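# Mount small gear between tester centres, meshing big gear

## Task

Place the small gear on the tester so it sits between the two centres and its teeth engage the big gear carried on the slide; then open the gripper and withdraw the arm.

## Robot and tools

Robot: two arms, left_arm and right_arm, each with six revolute joints and a parallel gripper. Cameras: cam_head_left and cam_head_right (504x504 each) and cam_left_wrist and cam_right_wrist (616x616, fisheye). Results bring the images in that order unless pictures is set to false.

Frame: all printed positions share one scene frame. The origin sits on the table surface midway between the arms, +z is up, +x reaches out across the table, and left_arm is toward +y. The names left and right label arms, not image sides. Each arm's state line shows end_effector_position (metres) and end_effector_quat_wxyz; the printed hand position may be somewhat wrong, worse when the arm is stretched far. The end effector point lies between the finger pads, roughly 1 cm short of the tips. Fingers extend along the gripper's +z axis and close along its y axis.

Tool execute_actions, argument actions: a list holding at most one item, or empty.
- Empty list: nothing is commanded; the current state comes back.
- Motion item: {"rows": [...], "steps": n}, n from 1 to 15 (default 15), each step 1/30 s. Every row drives one step; if rows run out, the last one is held for the remaining steps.
- Wait item: {"steps": n} with no rows, n up to 300; it returns when that many steps have elapsed since the previous result, and time spent replying counts toward them.
- Optional pictures (boolean).
A refused call moves nothing.

Each row is one flat list of 14 numbers covering both arms, even if one arm stays still: left_arm waist, shoulder, elbow, wrist pitch, wrist yaw, wrist roll, opening, then the same seven for right_arm. The joint values are absolute target angles in radians in each joint's own space (the same quantities that Joint positions reports), not offsets and not Cartesian poses. Stated ranges per arm: waist -2.618 to 3.054, shoulder 0.000 to 3.142, elbow 0.000 to 3.142, wrist pitch -1.571 to 1.571, wrist yaw -1.571 to 1.571, wrist roll -2.094 to 2.094. True ends may differ by up to 0.036 rad either way. A target more than 0.036 rad beyond an end, and farther out than the joint's last reported angle, gets the call refused; a target past the real end is clipped there, and the result may then say "joint sent to its limit" (possibly about an earlier motion still running). Absence of that line does not prove more travel exists. Opening is an absolute value from -1 (closed) to +1 (fully open, pad gap 0.094 m).

Motion limits: the target sent to each joint stays within a fixed distance of its measured angle (waist 0.202, shoulder 0.258, elbow 0.238, wrist pitch 0.573, wrist yaw and roll 0.522 rad), and if the targets would put the hand more than 70 mm from where it is, they are all pulled back proportionally. Far targets therefore take several calls or waits. Between calls the arms keep heading for the last row sent until everything has nearly stopped or a step is HELD; afterwards only a new action makes them go farther. Fingers still in motion keep moving. The simulation runs on while you write.

Result lines: Joint positions and Joint velocities give one block per arm (joints in rad and rad/s, then pad gap in m and m/s). grip_measured is the measured opening on the same -1..1 scale you command; each gripper may read off by about 1 mm of opening, consistently within a scene. Away from the extremes, the fingers go to where grip_measured equals your number, so to hold a part command about 0.03 below its grip_measured (less for a lighter hold). Pad force tops out around 50 to 62 N, lower on thin parts (under about 2 mm). "joint command not followed" means a clearance check altered or blocked some joint targets; the rest of the row still ran. HELD marks steps where your row, fully or partly, was not sent. MOTOR HOT appears from 75 °C; at 90 °C the arm halts for 10 s, and at 100 °C it goes limp and drops; these show as OVER-TEMPERATURE FAULT. Holding loads heats motors, even while idle, so avoid long holds.

Tool zoom_image: camera (one of the four names) and region [x0, y0, x1, y1] in that camera's pixels from its top-left, at most 504x504; it returns a magnified view of the latest image.

Tool finished_scene: scene, the number of the current scene. It ends that scene irreversibly and reports success; the next task arrives in its result. Replying without any tool call ends everything. If resuming, first send an empty actions list to learn the scene and task.

Suggested order: look, locate the small gear, centres and big gear (zoom helps), open, approach, close to grasp, lift, carry, align between the centres so teeth mesh, lower gently, open, retract.

Avoid: parts leaving the table, dropping or slamming the gear, pressing hard into the tester, arms colliding or pushing on each other, and jerky or wasteful motion. Occasional external tugs on the held gear or pushes on loose parts may happen; keep a firm grip.

Each tool is called after ">>>" by a JSON object that holds its "op" and its "data", one argument or row to a line.

## Session

>>> {"op": "execute_actions", "data": {
  "actions": []
}}

Scene clock: 0.00 s of 4200.00 s.
left_arm: end_effector_position=(+0.1810, -0.0149, +0.1034) grip_measured=+1.000 end_effector_quat_wxyz=(+0.097, +0.591, +0.793, +0.113) | right_arm: end_effector_position=(+0.5262, -0.4716, +0.1415) grip_measured=+1.000 end_effector_quat_wxyz=(+0.132, +0.555, +0.822, +0.008)
Joint positions: left_arm=[-1.206  1.812  1.448 -1.161 -0.295  0.091  0.094] | right_arm=[-0.047  2.376  2.459 -1.399  0.074  0.932  0.094]
Joint velocities: left_arm=[-0.022 -0.022  0.002 -0.051 -0.037 -0.037  0.   ] | right_arm=[-0.012  0.017  0.007  0.022  0.037 -0.022  0.   ]

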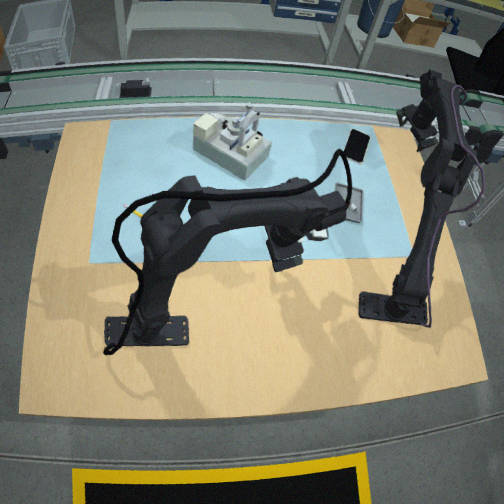

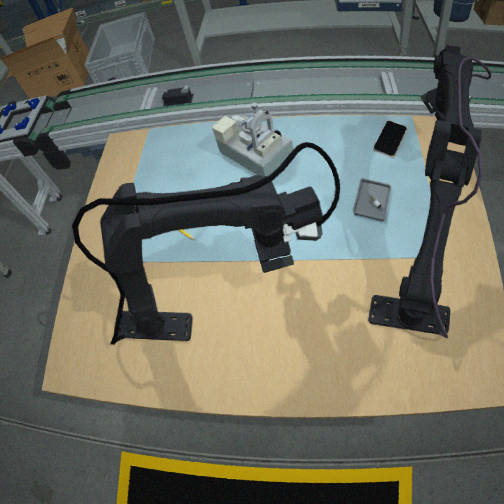

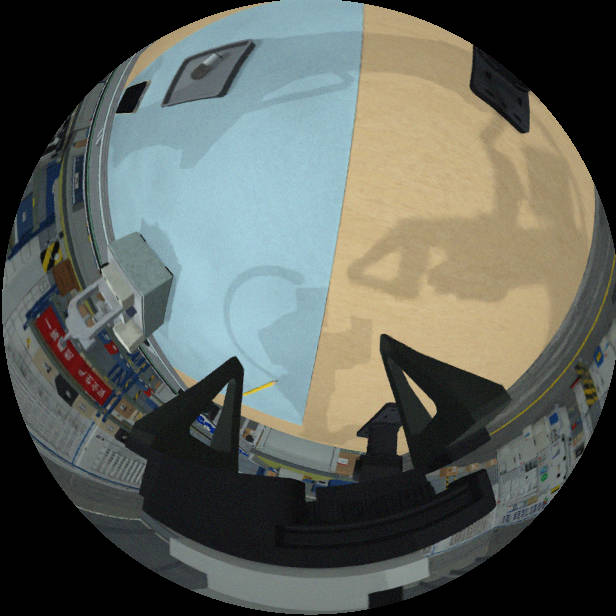

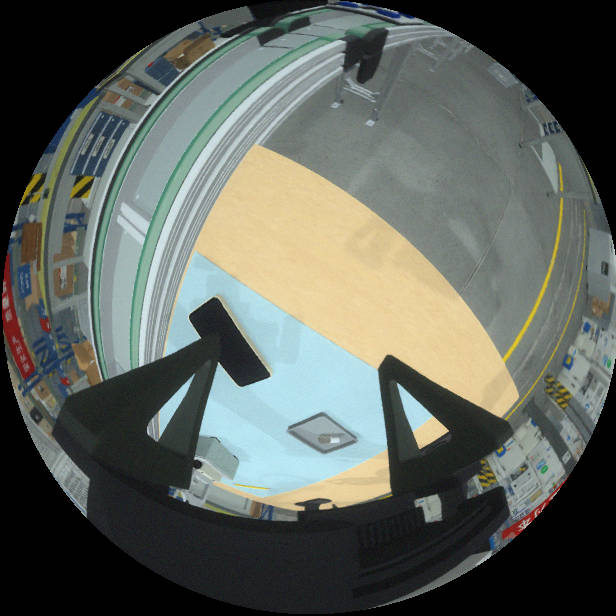

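>>> {"op": "zoom_image", "data": {
  "camera": "cam_head_left",
  "region": [180, 90, 290, 190]
}}

>>> {"op": "zoom_image", "data": {
  "camera": "cam_head_right",
  "region": [200, 90, 420, 240]
}}

>>> {"op": "zoom_image", "data": {
  "camera": "cam_left_wrist",
  "region": [40, 210, 200, 370]
}}

Region (180, 90, 290, 190) of cam_head_left's 504x504 image, scaled by 4.582, with more detail than that image has; it fills the top 458 rows of this view, and the rest is white.

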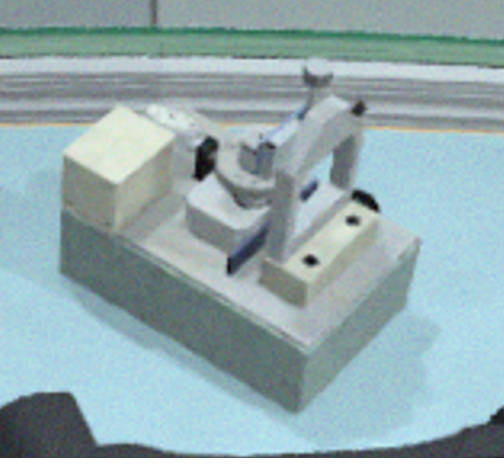

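Region (200, 90, 420, 240) of cam_head_right's 504x504 image, scaled by 2.291, with more detail than that image has; it fills the top 344 rows of this view, and the rest is white.

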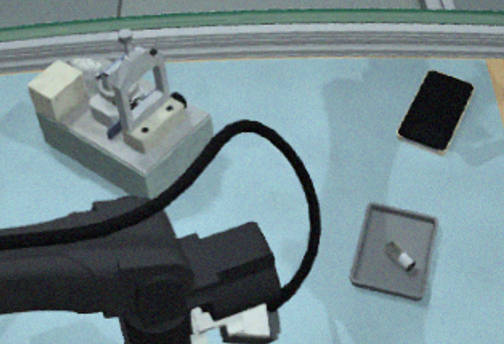

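Region (40, 210, 200, 370) of cam_left_wrist's 616x616 image, scaled by 3.150, with more detail than that image has.

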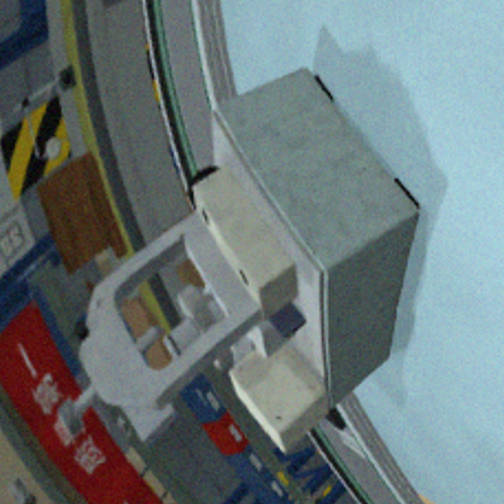

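>>> {"op": "execute_actions", "data": {
  "actions": [
    {"rows":[[-0.8,1.4,1.5,-0.9,0,0,1,0.2,1.6,1.5,-1.47,0,0,1]],"steps":15}
  ],
  "pictures": false
}}

>>> {"op": "execute_actions", "data": {
  "actions": [
    {"steps":60}
  ]
}}

Scene clock: 40.83 s of 4200.00 s.
left_arm: end_effector_position=(+0.2816, +0.0229, +0.2867) grip_measured=+1.000 end_effector_quat_wxyz=(+0.356, +0.353, +0.856, -0.126) | right_arm: end_effector_position=(+0.3187, -0.3297, +0.1807) grip_measured=+1.000 end_effector_quat_wxyz=(+0.020, +0.046, +0.999, +0.001)
Joint positions: left_arm=[-0.792  1.382  1.492 -0.906 -0.037  0.013  0.094] | right_arm=[ 0.214  1.602  1.547 -1.476 -0.     0.107  0.094]
Joint velocities: left_arm=[-0.081  0.007 -0.007  0.081  0.125 -0.066  0.   ] | right_arm=[-0.115 -0.838 -0.589 -0.711 -0.11  -0.711  0.   ]
Steps of this call (steps 1 to 90: nothing new was sent; then 37.33 s passed at rest; steps 91 to 105: all 15 steps of this action). Readings (joint positions):
91: left_arm=[-1.191 1.797 1.446 -1.142 -0.258 0.084] | right_arm=[-0.039 2.357 2.426 -1.387 0.074 0.886]
92: left_arm=[-1.165 1.775 1.446 -1.119 -0.217 0.077] | right_arm=[-0.027 2.328 2.375 -1.387 0.072 0.833]
94: left_arm=[-1.087 1.700 1.446 -1.066 -0.164 0.064] | right_arm=[0.021 2.258 2.272 -1.397 0.066 0.724]
98: left_arm=[-0.903 1.523 1.451 -0.990 -0.097 0.043] | right_arm=[0.156 2.063 2.023 -1.402 0.035 0.443]
105: the state above

Scene clock: 42.83 s of 4200.00 s.
left_arm: end_effector_position=(+0.2791, +0.0167, +0.2817) grip_measured=+1.000 end_effector_quat_wxyz=(+0.345, +0.357, +0.857, -0.138) | right_arm: end_effector_position=(+0.3089, -0.3311, +0.1756) grip_measured=+1.000 end_effector_quat_wxyz=(+0.007, -0.001, +1.000, +0.000)
Joint positions: left_arm=[-0.794  1.397  1.492 -0.905 -0.008  0.008  0.094] | right_arm=[ 0.21   1.586  1.511 -1.482 -0.     0.008  0.094]
Joint velocities: left_arm=[-0.027  0.007  0.002 -0.007  0.007  0.051  0.   ] | right_arm=[-0.002 -0.017  0.017 -0.081  0.051 -0.081  0.   ]
Steps of this call (steps 1 to 30: the robot went on to your last target; steps 31 to 60: nothing new was sent). Readings (joint positions):
1: left_arm=[-0.793 1.385 1.492 -0.905 -0.031 0.012] | right_arm=[0.211 1.583 1.534 -1.492 -0.000 0.086]
2: left_arm=[-0.794 1.389 1.492 -0.905 -0.025 0.011] | right_arm=[0.210 1.579 1.529 -1.499 -0.000 0.071]
4: left_arm=[-0.794 1.395 1.492 -0.905 -0.019 0.010] | right_arm=[0.210 1.581 1.520 -1.492 -0.000 0.048]
8: left_arm=[-0.794 1.397 1.492 -0.905 -0.012 0.009] | right_arm=[0.210 1.586 1.511 -1.487 -0.000 0.024]
60: the state above
All arms were judged still, so your last target was given up. Only a new action makes them travel on or press farther. Fingers that are still opening or closing keep moving.

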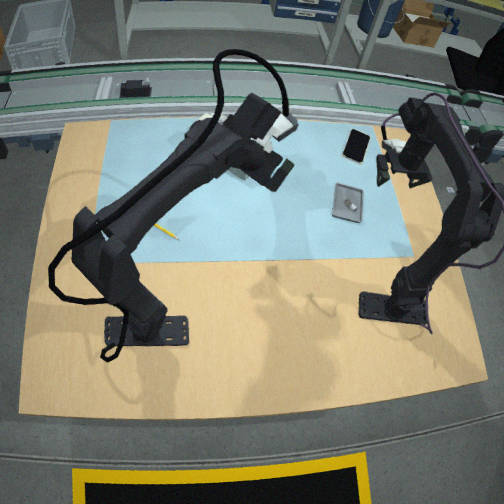

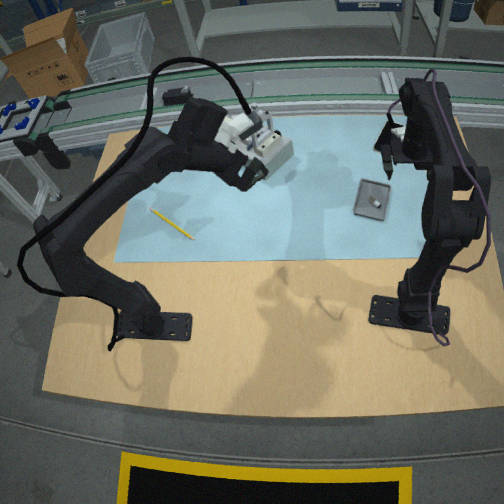

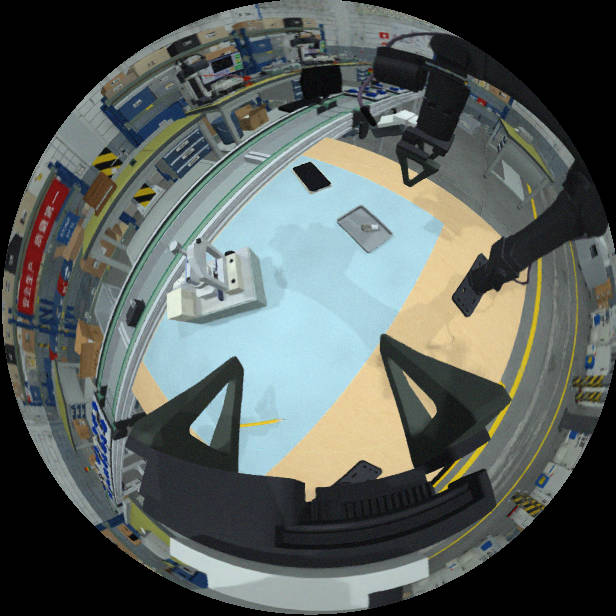

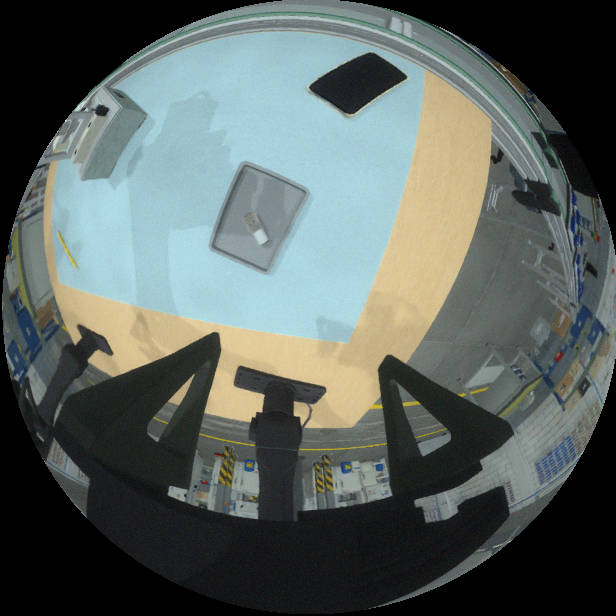

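>>> {"op": "execute_actions", "data": {
  "actions": [
    {"rows":[[-0.8,1.4,1.5,-0.8,0,0,1,0.26,1.6,1.5,-1.47,0,0,1],[-0.8,1.4,1.5,-0.7,0,0,1,0.32,1.6,1.5,-1.47,0,0,1],[-0.8,1.4,1.5,-0.6,0,0,1,0.4,1.6,1.5,-1.47,0,0,1],[-0.8,1.4,1.5,-0.5,0,0,1,0.5,1.6,1.5,-1.47,0,0,1]],"steps":15}
  ],
  "pictures": false
}}

>>> {"op": "execute_actions", "data": {
  "actions": [
    {"steps":20}
  ],
  "pictures": false
}}

>>> {"op": "execute_actions", "data": {
  "actions": [
    {"rows":[[-0.72,1.4,1.5,-0.5,0,0,1,0.5,1.65,1.5,-1.45,0,0,1],[-0.64,1.4,1.5,-0.5,0,0,1,0.5,1.7,1.55,-1.42,0,0,1],[-0.55,1.4,1.5,-0.5,0,0,1,0.5,1.75,1.55,-1.4,0,0,1],[-0.45,1.4,1.5,-0.5,0,0,1,0.5,1.8,1.6,-1.37,0,0,1]],"steps":15}
  ],
  "pictures": false
}}

>>> {"op": "execute_actions", "data": {
  "actions": [
    {"steps":20}
  ]
}}

Scene clock: 57.00 s of 4200.00 s.
left_arm: end_effector_position=(+0.3177, -0.0219, +0.3576) grip_measured=+1.000 end_effector_quat_wxyz=(+0.500, +0.324, +0.777, -0.202) | right_arm: end_effector_position=(+0.2978, -0.2475, +0.1757) grip_measured=+1.000 end_effector_quat_wxyz=(+0.012, -0.153, +0.988, +0.005)
Joint positions: left_arm=[-0.794  1.397  1.492 -0.526 -0.007  0.008  0.094] | right_arm=[ 0.511  1.586  1.511 -1.47  -0.006  0.005  0.094]
Joint velocities: left_arm=[ 0.012 -0.012  0.007  0.154 -0.051 -0.037  0.   ] | right_arm=[ 0.002  0.002 -0.022 -0.007  0.007 -0.081  0.   ]
Steps of this call (steps 1 to 90: nothing new was sent; then 10.67 s passed at rest; steps 91 to 105: all 15 steps of this action). Readings (joint positions):
91: left_arm=[-0.794 1.397 1.492 -0.897 -0.008 0.008] | right_arm=[0.215 1.586 1.511 -1.482 0.002 0.008]
92: left_arm=[-0.794 1.397 1.492 -0.872 -0.008 0.008] | right_arm=[0.232 1.586 1.511 -1.481 0.008 0.008]
94: left_arm=[-0.794 1.397 1.492 -0.776 -0.008 0.008] | right_arm=[0.323 1.586 1.511 -1.479 0.019 0.008]
98: left_arm=[-0.794 1.397 1.492 -0.605 -0.007 0.008] | right_arm=[0.509 1.586 1.511 -1.470 -0.006 0.005]
105: the state above

Scene clock: 57.67 s of 4200.00 s.
left_arm: end_effector_position=(+0.3187, -0.0230, +0.3610) grip_measured=+1.000 end_effector_quat_wxyz=(+0.506, +0.322, +0.774, -0.204) | right_arm: end_effector_position=(+0.2979, -0.2477, +0.1757) grip_measured=+1.000 end_effector_quat_wxyz=(+0.013, -0.153, +0.988, +0.005)
Joint positions: left_arm=[-0.794  1.397  1.492 -0.511 -0.007  0.008  0.094] | right_arm=[ 0.511  1.586  1.511 -1.47  -0.005  0.005  0.094]
Joint velocities: left_arm=[-0.007 -0.002  0.002 -0.037 -0.022  0.037  0.   ] | right_arm=[ 0.012 -0.002 -0.007 -0.007 -0.007 -0.037  0.   ]
Steps of this call (steps 1 to 20: the robot went on to your last target). Readings (joint positions):
1: left_arm=[-0.794 1.397 1.492 -0.522 -0.007 0.008] | right_arm=[0.511 1.586 1.511 -1.470 -0.005 0.005]
2: left_arm=[-0.794 1.397 1.492 -0.520 -0.007 0.008] | right_arm=[0.511 1.586 1.511 -1.470 -0.005 0.005]
4: left_arm=[-0.794 1.397 1.492 -0.516 -0.007 0.008] | right_arm=[0.511 1.586 1.511 -1.470 -0.005 0.005]
8: left_arm=[-0.794 1.397 1.492 -0.513 -0.007 0.008] | right_arm=[0.511 1.586 1.511 -1.470 -0.005 0.005]
20: the state above

Scene clock: 58.17 s of 4200.00 s.
left_arm: end_effector_position=(+0.4076, +0.1024, +0.3605) grip_measured=+1.000 end_effector_quat_wxyz=(+0.534, +0.180, +0.818, -0.113) | right_arm: end_effector_position=(+0.3416, -0.2336, +0.1265) grip_measured=+1.000 end_effector_quat_wxyz=(-0.024, -0.153, +0.988, -0.001)
Joint positions: left_arm=[-0.444  1.402  1.492 -0.505 -0.009  0.004  0.094] | right_arm=[ 0.511  1.819  1.579 -1.379 -0.005  0.005  0.094]
Joint velocities: left_arm=[-0.017  0.012 -0.002  0.037 -0.022 -0.022  0.   ] | right_arm=[-0.017 -0.007  0.002  0.007 -0.037 -0.037  0.   ]
Steps of this call (steps 1 to 15: all 15 steps of this action). Readings (joint positions):
1: left_arm=[-0.785 1.397 1.492 -0.511 -0.000 0.008] | right_arm=[0.511 1.590 1.511 -1.470 -0.005 0.005]
2: left_arm=[-0.758 1.397 1.492 -0.511 0.011 0.008] | right_arm=[0.511 1.602 1.516 -1.470 -0.005 0.005]
4: left_arm=[-0.649 1.397 1.492 -0.509 0.021 0.008] | right_arm=[0.511 1.665 1.546 -1.463 -0.005 0.005]
8: left_arm=[-0.440 1.402 1.492 -0.506 -0.011 0.005] | right_arm=[0.511 1.798 1.577 -1.393 -0.005 0.005]
15: the state above

Scene clock: 58.83 s of 4200.00 s.
left_arm: end_effector_position=(+0.4074, +0.1020, +0.3605) grip_measured=+1.000 end_effector_quat_wxyz=(+0.534, +0.181, +0.818, -0.114) | right_arm: end_effector_position=(+0.3416, -0.2336, +0.1265) grip_measured=+1.000 end_effector_quat_wxyz=(-0.024, -0.153, +0.988, -0.001)
Joint positions: left_arm=[-0.445  1.402  1.492 -0.505 -0.007  0.004  0.094] | right_arm=[ 0.511  1.819  1.579 -1.379 -0.005  0.005  0.094]
Joint velocities: left_arm=[-0.002  0.007 -0.012  0.022  0.022 -0.007  0.   ] | right_arm=[-0.002 -0.027  0.007 -0.022 -0.022 -0.022  0.   ]
Steps of this call (steps 1 to 15: the robot went on to your last target; steps 16 to 20: nothing new was sent). Readings (joint positions):
1: left_arm=[-0.445 1.402 1.492 -0.505 -0.008 0.004] | right_arm=[0.511 1.819 1.579 -1.379 -0.005 0.005]
2: left_arm=[-0.445 1.402 1.492 -0.505 -0.008 0.004] | right_arm=[0.511 1.819 1.579 -1.379 -0.005 0.005]
4: left_arm=[-0.445 1.402 1.492 -0.505 -0.008 0.004] | right_arm=[0.511 1.819 1.579 -1.379 -0.005 0.005]
8: left_arm=[-0.445 1.402 1.492 -0.505 -0.007 0.004] | right_arm=[0.511 1.819 1.579 -1.379 -0.005 0.005]
20: the state above
All arms were judged still, so your last target was given up. Only a new action makes them travel on or press farther. Fingers that are still opening or closing keep moving.

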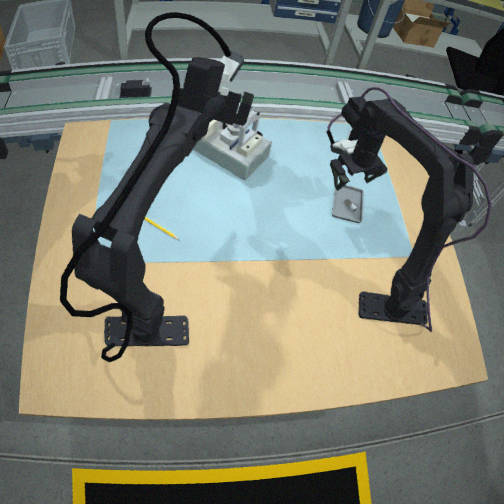

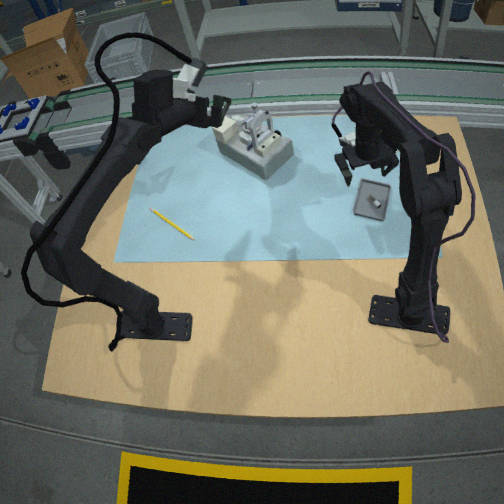

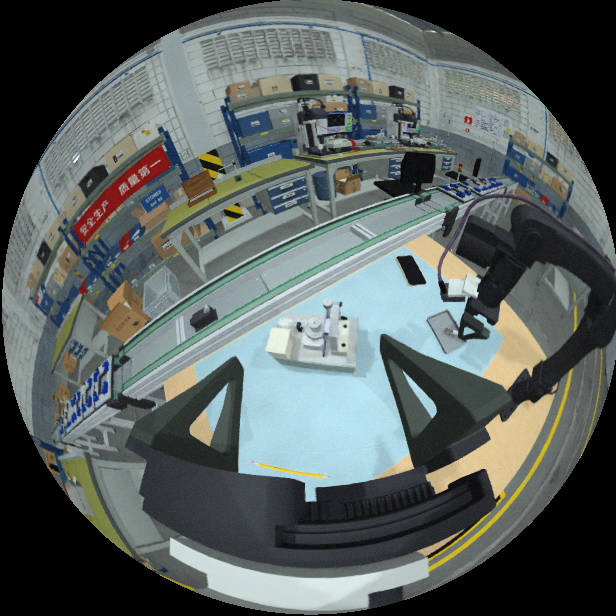

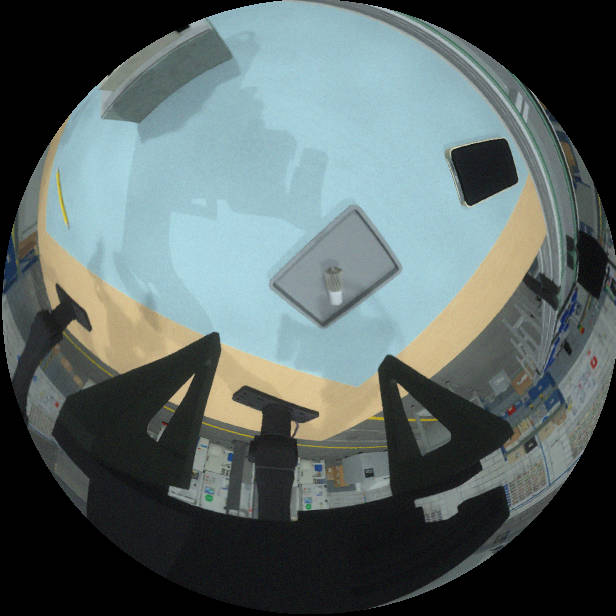

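>>> {"op": "zoom_image", "data": {
  "camera": "cam_left_wrist",
  "region": [255, 285, 375, 385]
}}

>>> {"op": "zoom_image", "data": {
  "camera": "cam_right_wrist",
  "region": [270, 220, 400, 340]
}}

Region (255, 285, 375, 385) of cam_left_wrist's 616x616 image, scaled by 4.200, with more detail than that image has.

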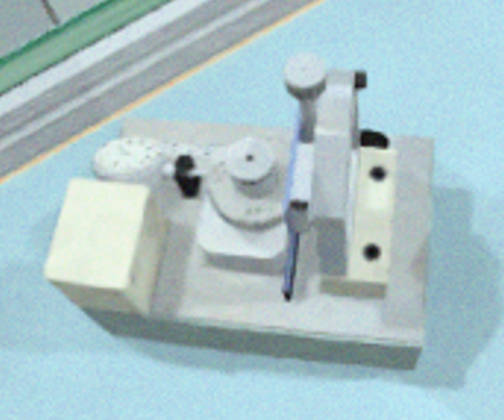

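Region (270, 220, 400, 340) of cam_right_wrist's 616x616 image, scaled by 3.877, with more detail than that image has; it fills the top 465 rows of this view, and the rest is white.

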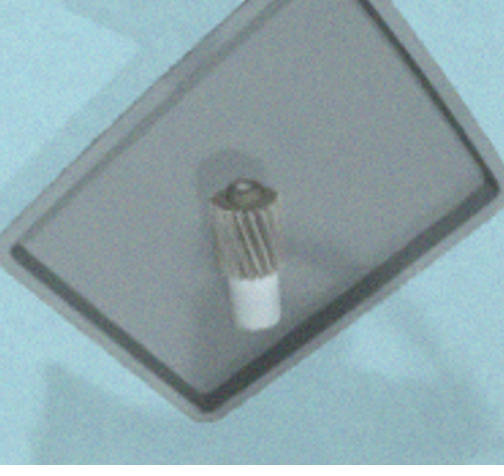

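>>> {"op": "execute_actions", "data": {
  "actions": [
    {"rows":[[-0.45,1.35,1.35,-0.4,0,0,1,0.5,1.8,1.6,-1.37,0,0,1],[-0.45,1.3,1.2,-0.3,0,0,1,0.5,1.8,1.6,-1.37,0,0,1],[-0.45,1.3,1.1,-0.2,0,0,1,0.5,1.8,1.6,-1.37,0,0,1],[-0.45,1.3,1.0,-0.1,0,0,1,0.5,1.8,1.6,-1.37,0,0,1],[-0.45,1.3,0.9,0.05,0,0,1,0.5,1.8,1.6,-1.37,0,0,1],[-0.45,1.3,0.8,0.2,0,0,1,0.5,1.8,1.6,-1.37,0,0,1],[-0.45,1.3,0.7,0.3,0,0,1,0.5,1.8,1.6,-1.37,0,0,1],[-0.45,1.3,0.6,0.4,0,0,1,0.5,1.8,1.6,-1.37,0,0,1],[-0.45,1.3,0.565,0.5,0,0,1,0.5,1.8,1.6,-1.37,0,0,1],[-0.45,1.35,0.565,0.55,0,0,1,0.5,1.8,1.6,-1.37,0,0,1],[-0.45,1.4,0.565,0.6,0,0,1,0.5,1.8,1.6,-1.37,0,0,1],[-0.45,1.45,0.565,0.7,0,0,1,0.5,1.8,1.6,-1.37,0,0,1],[-0.45,1.51,0.565,0.745,0,0,1,0.5,1.8,1.6,-1.37,0,0,1]],"steps":15}
  ],
  "pictures": false
}}

>>> {"op": "execute_actions", "data": {
  "actions": [
    {"steps":30}
  ]
}}

Scene clock: 89.90 s of 4200.00 s.
left_arm: end_effector_position=(+0.3865, +0.1116, +0.1079) grip_measured=+1.000 end_effector_quat_wxyz=(+0.517, +0.184, +0.829, -0.111) | right_arm: end_effector_position=(+0.3416, -0.2336, +0.1265) grip_measured=+1.000 end_effector_quat_wxyz=(-0.024, -0.153, +0.988, -0.001)
Joint positions: left_arm=[-0.445  1.512  0.56   0.495 -0.007  0.004  0.094] | right_arm=[ 0.511  1.819  1.579 -1.379 -0.005  0.005  0.094]
Joint velocities: left_arm=[ 0.007  0.872 -0.168  0.974 -0.022 -0.051  0.   ] | right_arm=[-0.007  0.007 -0.022 -0.066  0.007 -0.007  0.   ]
Steps of this call (steps 1 to 90: nothing new was sent; then 27.57 s passed at rest; steps 91 to 105: all 15 steps of this action). Readings (joint positions):
91: left_arm=[-0.445 1.393 1.466 -0.474 -0.007 0.004] | right_arm=[0.511 1.819 1.579 -1.379 -0.005 0.005]
92: left_arm=[-0.445 1.367 1.405 -0.417 -0.007 0.004] | right_arm=[0.511 1.819 1.579 -1.379 -0.005 0.005]
94: left_arm=[-0.445 1.311 1.247 -0.311 -0.007 0.004] | right_arm=[0.511 1.819 1.579 -1.379 -0.005 0.005]
98: left_arm=[-0.445 1.297 0.916 0.031 -0.007 0.004] | right_arm=[0.511 1.819 1.579 -1.379 -0.005 0.005]
105: the state above

Scene clock: 90.90 s of 4200.00 s.
left_arm: end_effector_position=(+0.4038, +0.1035, +0.1549) grip_measured=+1.000 end_effector_quat_wxyz=(+0.604, +0.170, +0.768, -0.130) | right_arm: end_effector_position=(+0.3416, -0.2336, +0.1265) grip_measured=+1.000 end_effector_quat_wxyz=(-0.024, -0.153, +0.988, -0.001)
Joint positions: left_arm=[-0.445  1.528  0.555  0.734 -0.007  0.004  0.094] | right_arm=[ 0.511  1.819  1.579 -1.379 -0.005  0.005  0.094]
Joint velocities: left_arm=[ 0.017 -0.002 -0.002 -0.022 -0.051  0.051  0.   ] | right_arm=[-0.002  0.002 -0.012 -0.022 -0.022  0.022  0.   ]
Steps of this call (steps 1 to 30: the robot went on to your last target). Readings (joint positions):
1: left_arm=[-0.445 1.532 0.556 0.523 -0.007 0.004] | right_arm=[0.511 1.819 1.579 -1.379 -0.005 0.005]
2: left_arm=[-0.445 1.538 0.555 0.548 -0.007 0.004] | right_arm=[0.511 1.819 1.579 -1.379 -0.005 0.005]
4: left_arm=[-0.445 1.535 0.555 0.613 -0.007 0.004] | right_arm=[0.511 1.819 1.579 -1.379 -0.005 0.005]
8: left_arm=[-0.445 1.528 0.555 0.695 -0.007 0.004] | right_arm=[0.511 1.819 1.579 -1.379 -0.005 0.005]
30: the state above
All arms were judged still, so your last target was given up. Only a new action makes them travel on or press farther. Fingers that are still opening or closing keep moving.

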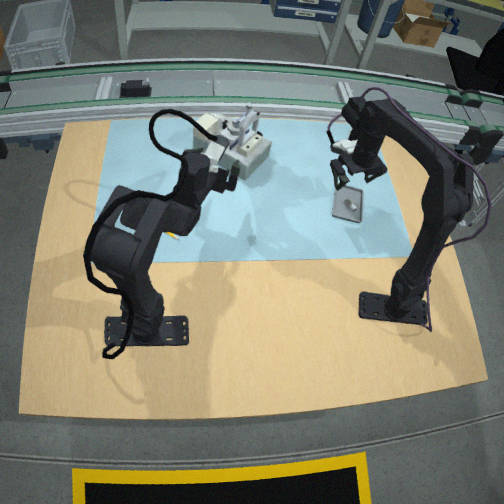

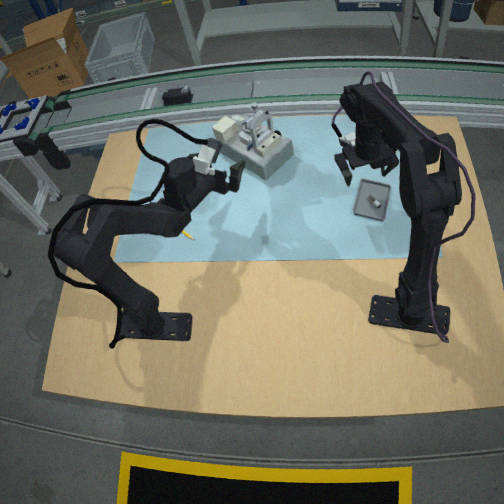

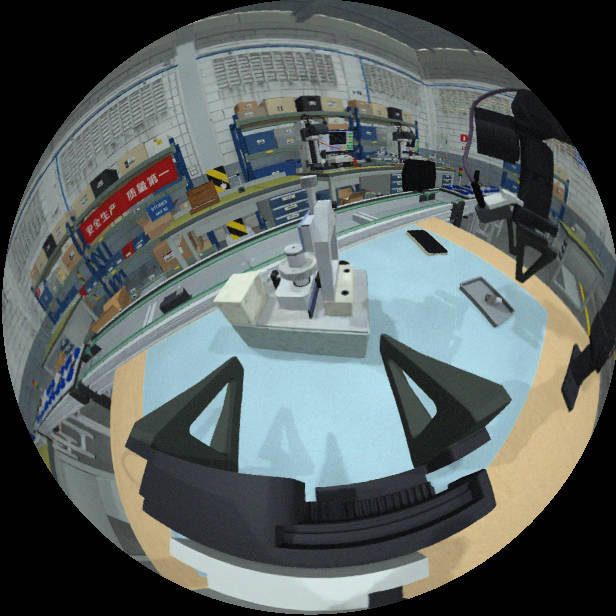

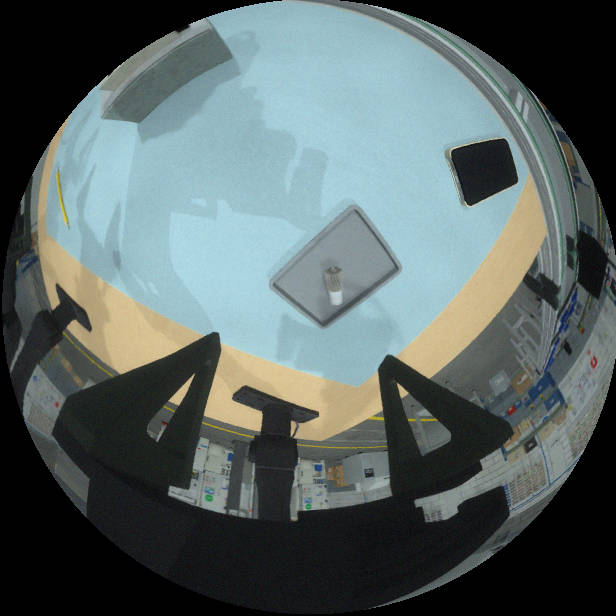

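>>> {"op": "zoom_image", "data": {
  "camera": "cam_left_wrist",
  "region": [230, 165, 390, 335]
}}

Region (230, 165, 390, 335) of cam_left_wrist's 616x616 image, scaled by 2.965, with more detail than that image has; it fills the left 474 columns of this view, and the rest is white.

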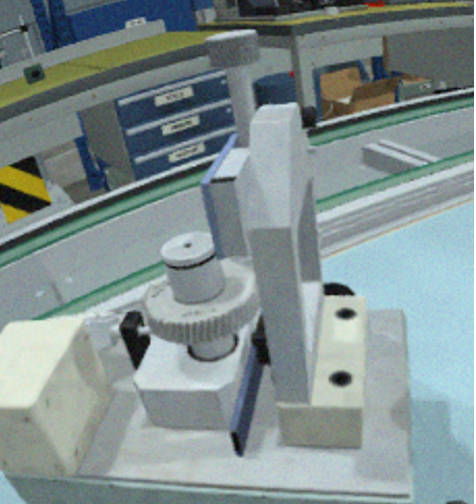

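>>> {"op": "execute_actions", "data": {
  "actions": [
    {"rows":[[-0.4,1.4,0.6,0.7,0,0,1,0.5,1.7,1.55,-1.2,0,0,1],[-0.35,1.3,0.6,0.65,0,0,1,0.5,1.6,1.5,-1.0,0,0,1],[-0.3,1.3,0.6,0.6,0,0,1,0.5,1.5,1.4,-0.8,0,0,1],[-0.25,1.3,0.6,0.6,0,0,1,0.5,1.45,1.3,-0.6,0,0,1],[-0.25,1.3,0.6,0.6,0,0,1,0.5,1.4,1.2,-0.4,0,0,1],[-0.25,1.3,0.6,0.6,0,0,1,0.53,1.4,1.0,0.5,-0.3,0,1]],"steps":15}
  ],
  "pictures": false
}}

>>> {"op": "execute_actions", "data": {
  "actions": [
    {"steps":40}
  ],
  "pictures": false
}}

>>> {"op": "execute_actions", "data": {
  "actions": [
    {"rows":[[-0.25,1.3,0.6,0.6,0,0,1,0.53,1.55,0.8,1.29,-0.57,0,1]],"steps":15}
  ],
  "pictures": false
}}

>>> {"op": "execute_actions", "data": {
  "actions": [
    {"rows":[[-0.25,1.3,0.6,0.6,0,0,1,0.53,1.6,0.77,1.29,-0.57,0,1],[-0.25,1.3,0.6,0.6,0,0,1,0.53,1.65,0.74,1.29,-0.57,0,1],[-0.25,1.3,0.6,0.6,0,0,1,0.53,1.7,0.71,1.29,-0.57,0,1],[-0.25,1.3,0.6,0.6,0,0,1,0.53,1.75,0.68,1.29,-0.57,0,1],[-0.25,1.3,0.6,0.6,0,0,1,0.53,1.8,0.65,1.29,-0.57,0,1],[-0.25,1.3,0.6,0.6,0,0,1,0.53,1.85,0.62,1.29,-0.57,0,1],[-0.25,1.3,0.6,0.6,0,0,1,0.53,1.89,0.61,1.29,-0.57,0,1]],"steps":15}
  ],
  "pictures": false
}}

>>> {"op": "execute_actions", "data": {
  "actions": [
    {"steps":20}
  ]
}}

Scene clock: 119.43 s of 4200.00 s.
left_arm: end_effector_position=(+0.4164, +0.1904, +0.2338) grip_measured=+1.000 end_effector_quat_wxyz=(+0.668, +0.086, +0.736, -0.075) | right_arm: end_effector_position=(+0.4440, -0.1501, +0.2411) grip_measured=+1.000 end_effector_quat_wxyz=(+0.522, -0.199, +0.807, +0.192)
Joint positions: left_arm=[-0.244  1.3    0.586  0.617 -0.007  0.004  0.094] | right_arm=[ 0.522  1.405  0.996  0.005 -0.25   0.005  0.094]
Joint velocities: left_arm=[ 0.012  0.002 -0.022 -0.081  0.007  0.007  0.   ] | right_arm=[-0.007  0.002 -0.007  2.147 -0.139 -0.007  0.   ]
Steps of this call (steps 1 to 90: nothing new was sent; then 25.03 s passed at rest; steps 91 to 105: all 15 steps of this action). Readings (joint positions):
91: left_arm=[-0.440 1.514 0.556 0.719 -0.003 0.004] | right_arm=[0.511 1.808 1.570 -1.356 -0.005 0.005]
92: left_arm=[-0.425 1.479 0.556 0.688 0.002 0.004] | right_arm=[0.511 1.777 1.541 -1.293 -0.005 0.005]
94: left_arm=[-0.355 1.386 0.557 0.648 0.012 0.004] | right_arm=[0.511 1.653 1.424 -1.085 -0.005 0.005]
98: left_arm=[-0.244 1.301 0.585 0.650 -0.010 0.004] | right_arm=[0.517 1.384 1.127 -0.626 -0.137 0.005]
105: the state above

Scene clock: 120.77 s of 4200.00 s.
left_arm: end_effector_position=(+0.4161, +0.1903, +0.2315) grip_measured=+1.000 end_effector_quat_wxyz=(+0.664, +0.087, +0.739, -0.075) | right_arm: end_effector_position=(+0.4575, -0.1377, +0.3571) grip_measured=+1.000 end_effector_quat_wxyz=(+0.703, -0.212, +0.644, +0.216)
Joint positions: left_arm=[-0.244  1.3    0.586  0.608 -0.007  0.004  0.094] | right_arm=[ 0.522  1.405  0.996  0.494 -0.293  0.005  0.094]
Joint velocities: left_arm=[ 0.002 -0.002  0.002  0.051 -0.037 -0.007  0.   ] | right_arm=[-0.007  0.022 -0.012 -0.022 -0.022  0.007  0.   ]
Steps of this call (steps 1 to 40: the robot went on to your last target). Readings (joint positions):
1: left_arm=[-0.244 1.300 0.586 0.615 -0.007 0.004] | right_arm=[0.522 1.405 0.996 0.082 -0.256 0.005]
2: left_arm=[-0.244 1.300 0.586 0.613 -0.007 0.004] | right_arm=[0.522 1.405 0.996 0.162 -0.263 0.005]
4: left_arm=[-0.244 1.300 0.586 0.611 -0.007 0.004] | right_arm=[0.522 1.405 0.996 0.294 -0.273 0.005]
8: left_arm=[-0.244 1.300 0.586 0.609 -0.007 0.004] | right_arm=[0.522 1.405 0.996 0.426 -0.285 0.005]
40: the state above

Scene clock: 121.27 s of 4200.00 s.
left_arm: end_effector_position=(+0.4161, +0.1903, +0.2315) grip_measured=+1.000 end_effector_quat_wxyz=(+0.664, +0.087, +0.739, -0.075) | right_arm: end_effector_position=(+0.4125, -0.1072, +0.3560) grip_measured=+1.000 end_effector_quat_wxyz=(+0.787, -0.312, +0.456, +0.275)
Joint positions: left_arm=[-0.244  1.3    0.586  0.607 -0.007  0.004  0.094] | right_arm=[ 0.523  1.565  0.79   1.253 -0.559  0.005  0.094]
Joint velocities: left_arm=[ 0.007  0.007  0.007 -0.007 -0.066  0.022  0.   ] | right_arm=[ 0.007  0.022  0.007  0.286 -0.095 -0.007  0.   ]
Steps of this call (steps 1 to 15: all 15 steps of this action). Readings (joint positions):
1: left_arm=[-0.244 1.300 0.586 0.608 -0.007 0.004] | right_arm=[0.521 1.420 0.964 0.599 -0.332 0.005]
2: left_arm=[-0.244 1.300 0.586 0.608 -0.007 0.004] | right_arm=[0.521 1.440 0.921 0.737 -0.378 0.005]
4: left_arm=[-0.244 1.300 0.586 0.608 -0.007 0.004] | right_arm=[0.523 1.498 0.846 0.940 -0.449 0.005]
8: left_arm=[-0.244 1.300 0.586 0.607 -0.007 0.004] | right_arm=[0.523 1.565 0.791 1.107 -0.521 0.005]
15: the state above

Scene clock: 121.77 s of 4200.00 s.
left_arm: end_effector_position=(+0.4161, +0.1903, +0.2315) grip_measured=+1.000 end_effector_quat_wxyz=(+0.664, +0.087, +0.739, -0.075) | right_arm: end_effector_position=(+0.4295, -0.1008, +0.1388) grip_measured=+1.000 end_effector_quat_wxyz=(+0.623, -0.300, +0.654, +0.306)
Joint positions: left_arm=[-0.244  1.3    0.586  0.607 -0.007  0.004  0.094] | right_arm=[ 0.523  1.905  0.603  1.26  -0.563  0.005  0.094]
Joint velocities: left_arm=[-0.002  0.002  0.007 -0.051  0.007  0.022  0.   ] | right_arm=[-0.007 -0.027 -0.022 -0.066 -0.095 -0.095  0.   ]
Steps of this call (steps 1 to 15: all 15 steps of this action). Readings (joint positions):
1: left_arm=[-0.244 1.300 0.586 0.607 -0.007 0.004] | right_arm=[0.523 1.567 0.790 1.261 -0.560 0.005]
2: left_arm=[-0.244 1.300 0.586 0.607 -0.007 0.004] | right_arm=[0.523 1.574 0.787 1.276 -0.561 0.005]
4: left_arm=[-0.244 1.300 0.586 0.607 -0.007 0.004] | right_arm=[0.523 1.612 0.766 1.310 -0.562 0.005]
8: left_arm=[-0.244 1.300 0.586 0.607 -0.007 0.004] | right_arm=[0.523 1.748 0.694 1.318 -0.562 0.005]
15: the state above

Scene clock: 122.43 s of 4200.00 s.
left_arm: end_effector_position=(+0.4161, +0.1903, +0.2315) grip_measured=+1.000 end_effector_quat_wxyz=(+0.664, +0.087, +0.739, -0.075) | right_arm: end_effector_position=(+0.4296, -0.1007, +0.1443) grip_measured=+1.000 end_effector_quat_wxyz=(+0.632, -0.301, +0.645, +0.306)
Joint positions: left_arm=[-0.244  1.3    0.586  0.607 -0.007  0.004  0.094] | right_arm=[ 0.523  1.905  0.603  1.285 -0.564  0.005  0.094]
Joint velocities: left_arm=[ 0.007 -0.002 -0.002 -0.066 -0.037  0.022  0.   ] | right_arm=[ 0.007 -0.017  0.007 -0.081  0.007 -0.037  0.   ]
Steps of this call (steps 1 to 20: the robot went on to your last target). Readings (joint positions):
1: left_arm=[-0.244 1.300 0.586 0.607 -0.007 0.004] | right_arm=[0.523 1.905 0.603 1.264 -0.564 0.005]
2: left_arm=[-0.244 1.300 0.586 0.607 -0.007 0.004] | right_arm=[0.523 1.905 0.603 1.272 -0.564 0.005]
4: left_arm=[-0.244 1.300 0.586 0.607 -0.007 0.004] | right_arm=[0.523 1.905 0.603 1.277 -0.564 0.005]
8: left_arm=[-0.244 1.300 0.586 0.607 -0.007 0.004] | right_arm=[0.523 1.905 0.603 1.282 -0.564 0.005]
20: the state above

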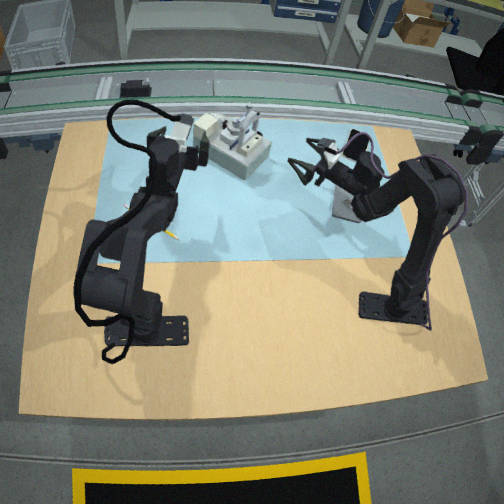

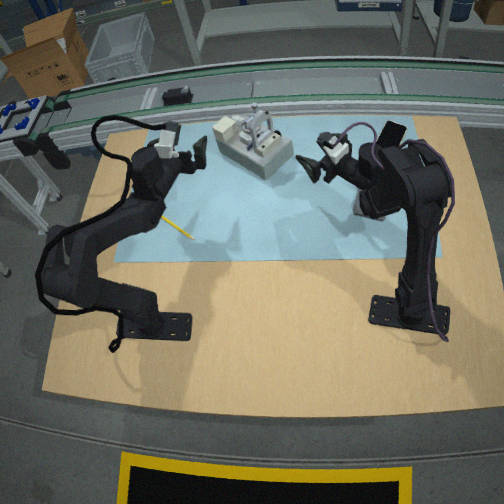

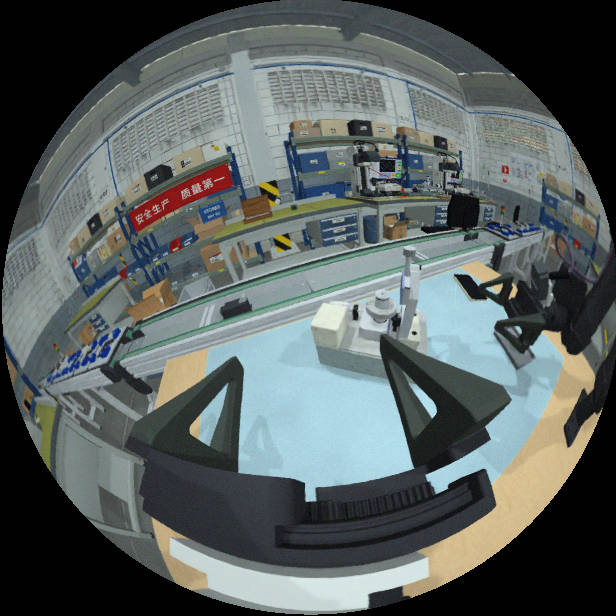

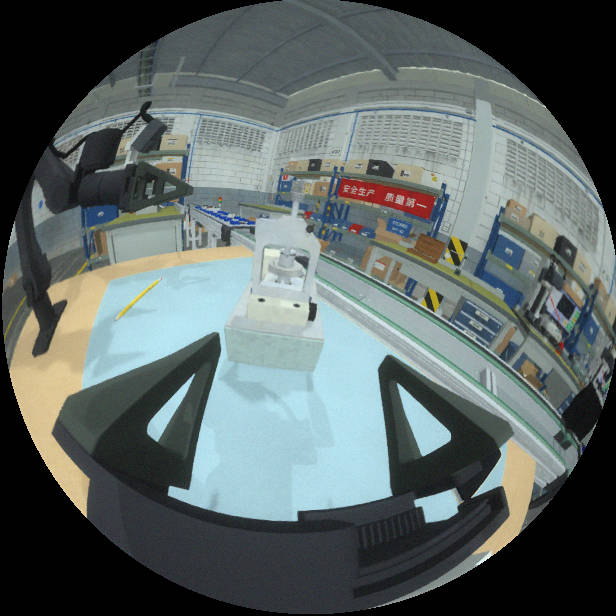

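>>> {"op": "zoom_image", "data": {
  "camera": "cam_right_wrist",
  "region": [225, 185, 345, 335]
}}

>>> {"op": "zoom_image", "data": {
  "camera": "cam_left_wrist",
  "region": [330, 240, 450, 360]
}}

Region (225, 185, 345, 335) of cam_right_wrist's 616x616 image, scaled by 3.360, with more detail than that image has; it fills the left 403 columns of this view, and the rest is white.

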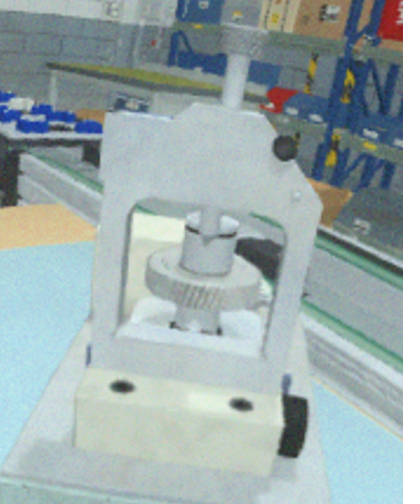

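Region (330, 240, 450, 360) of cam_left_wrist's 616x616 image, scaled by 4.200, with more detail than that image has.

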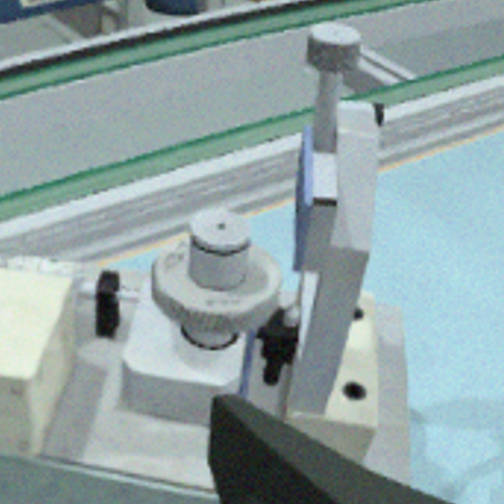

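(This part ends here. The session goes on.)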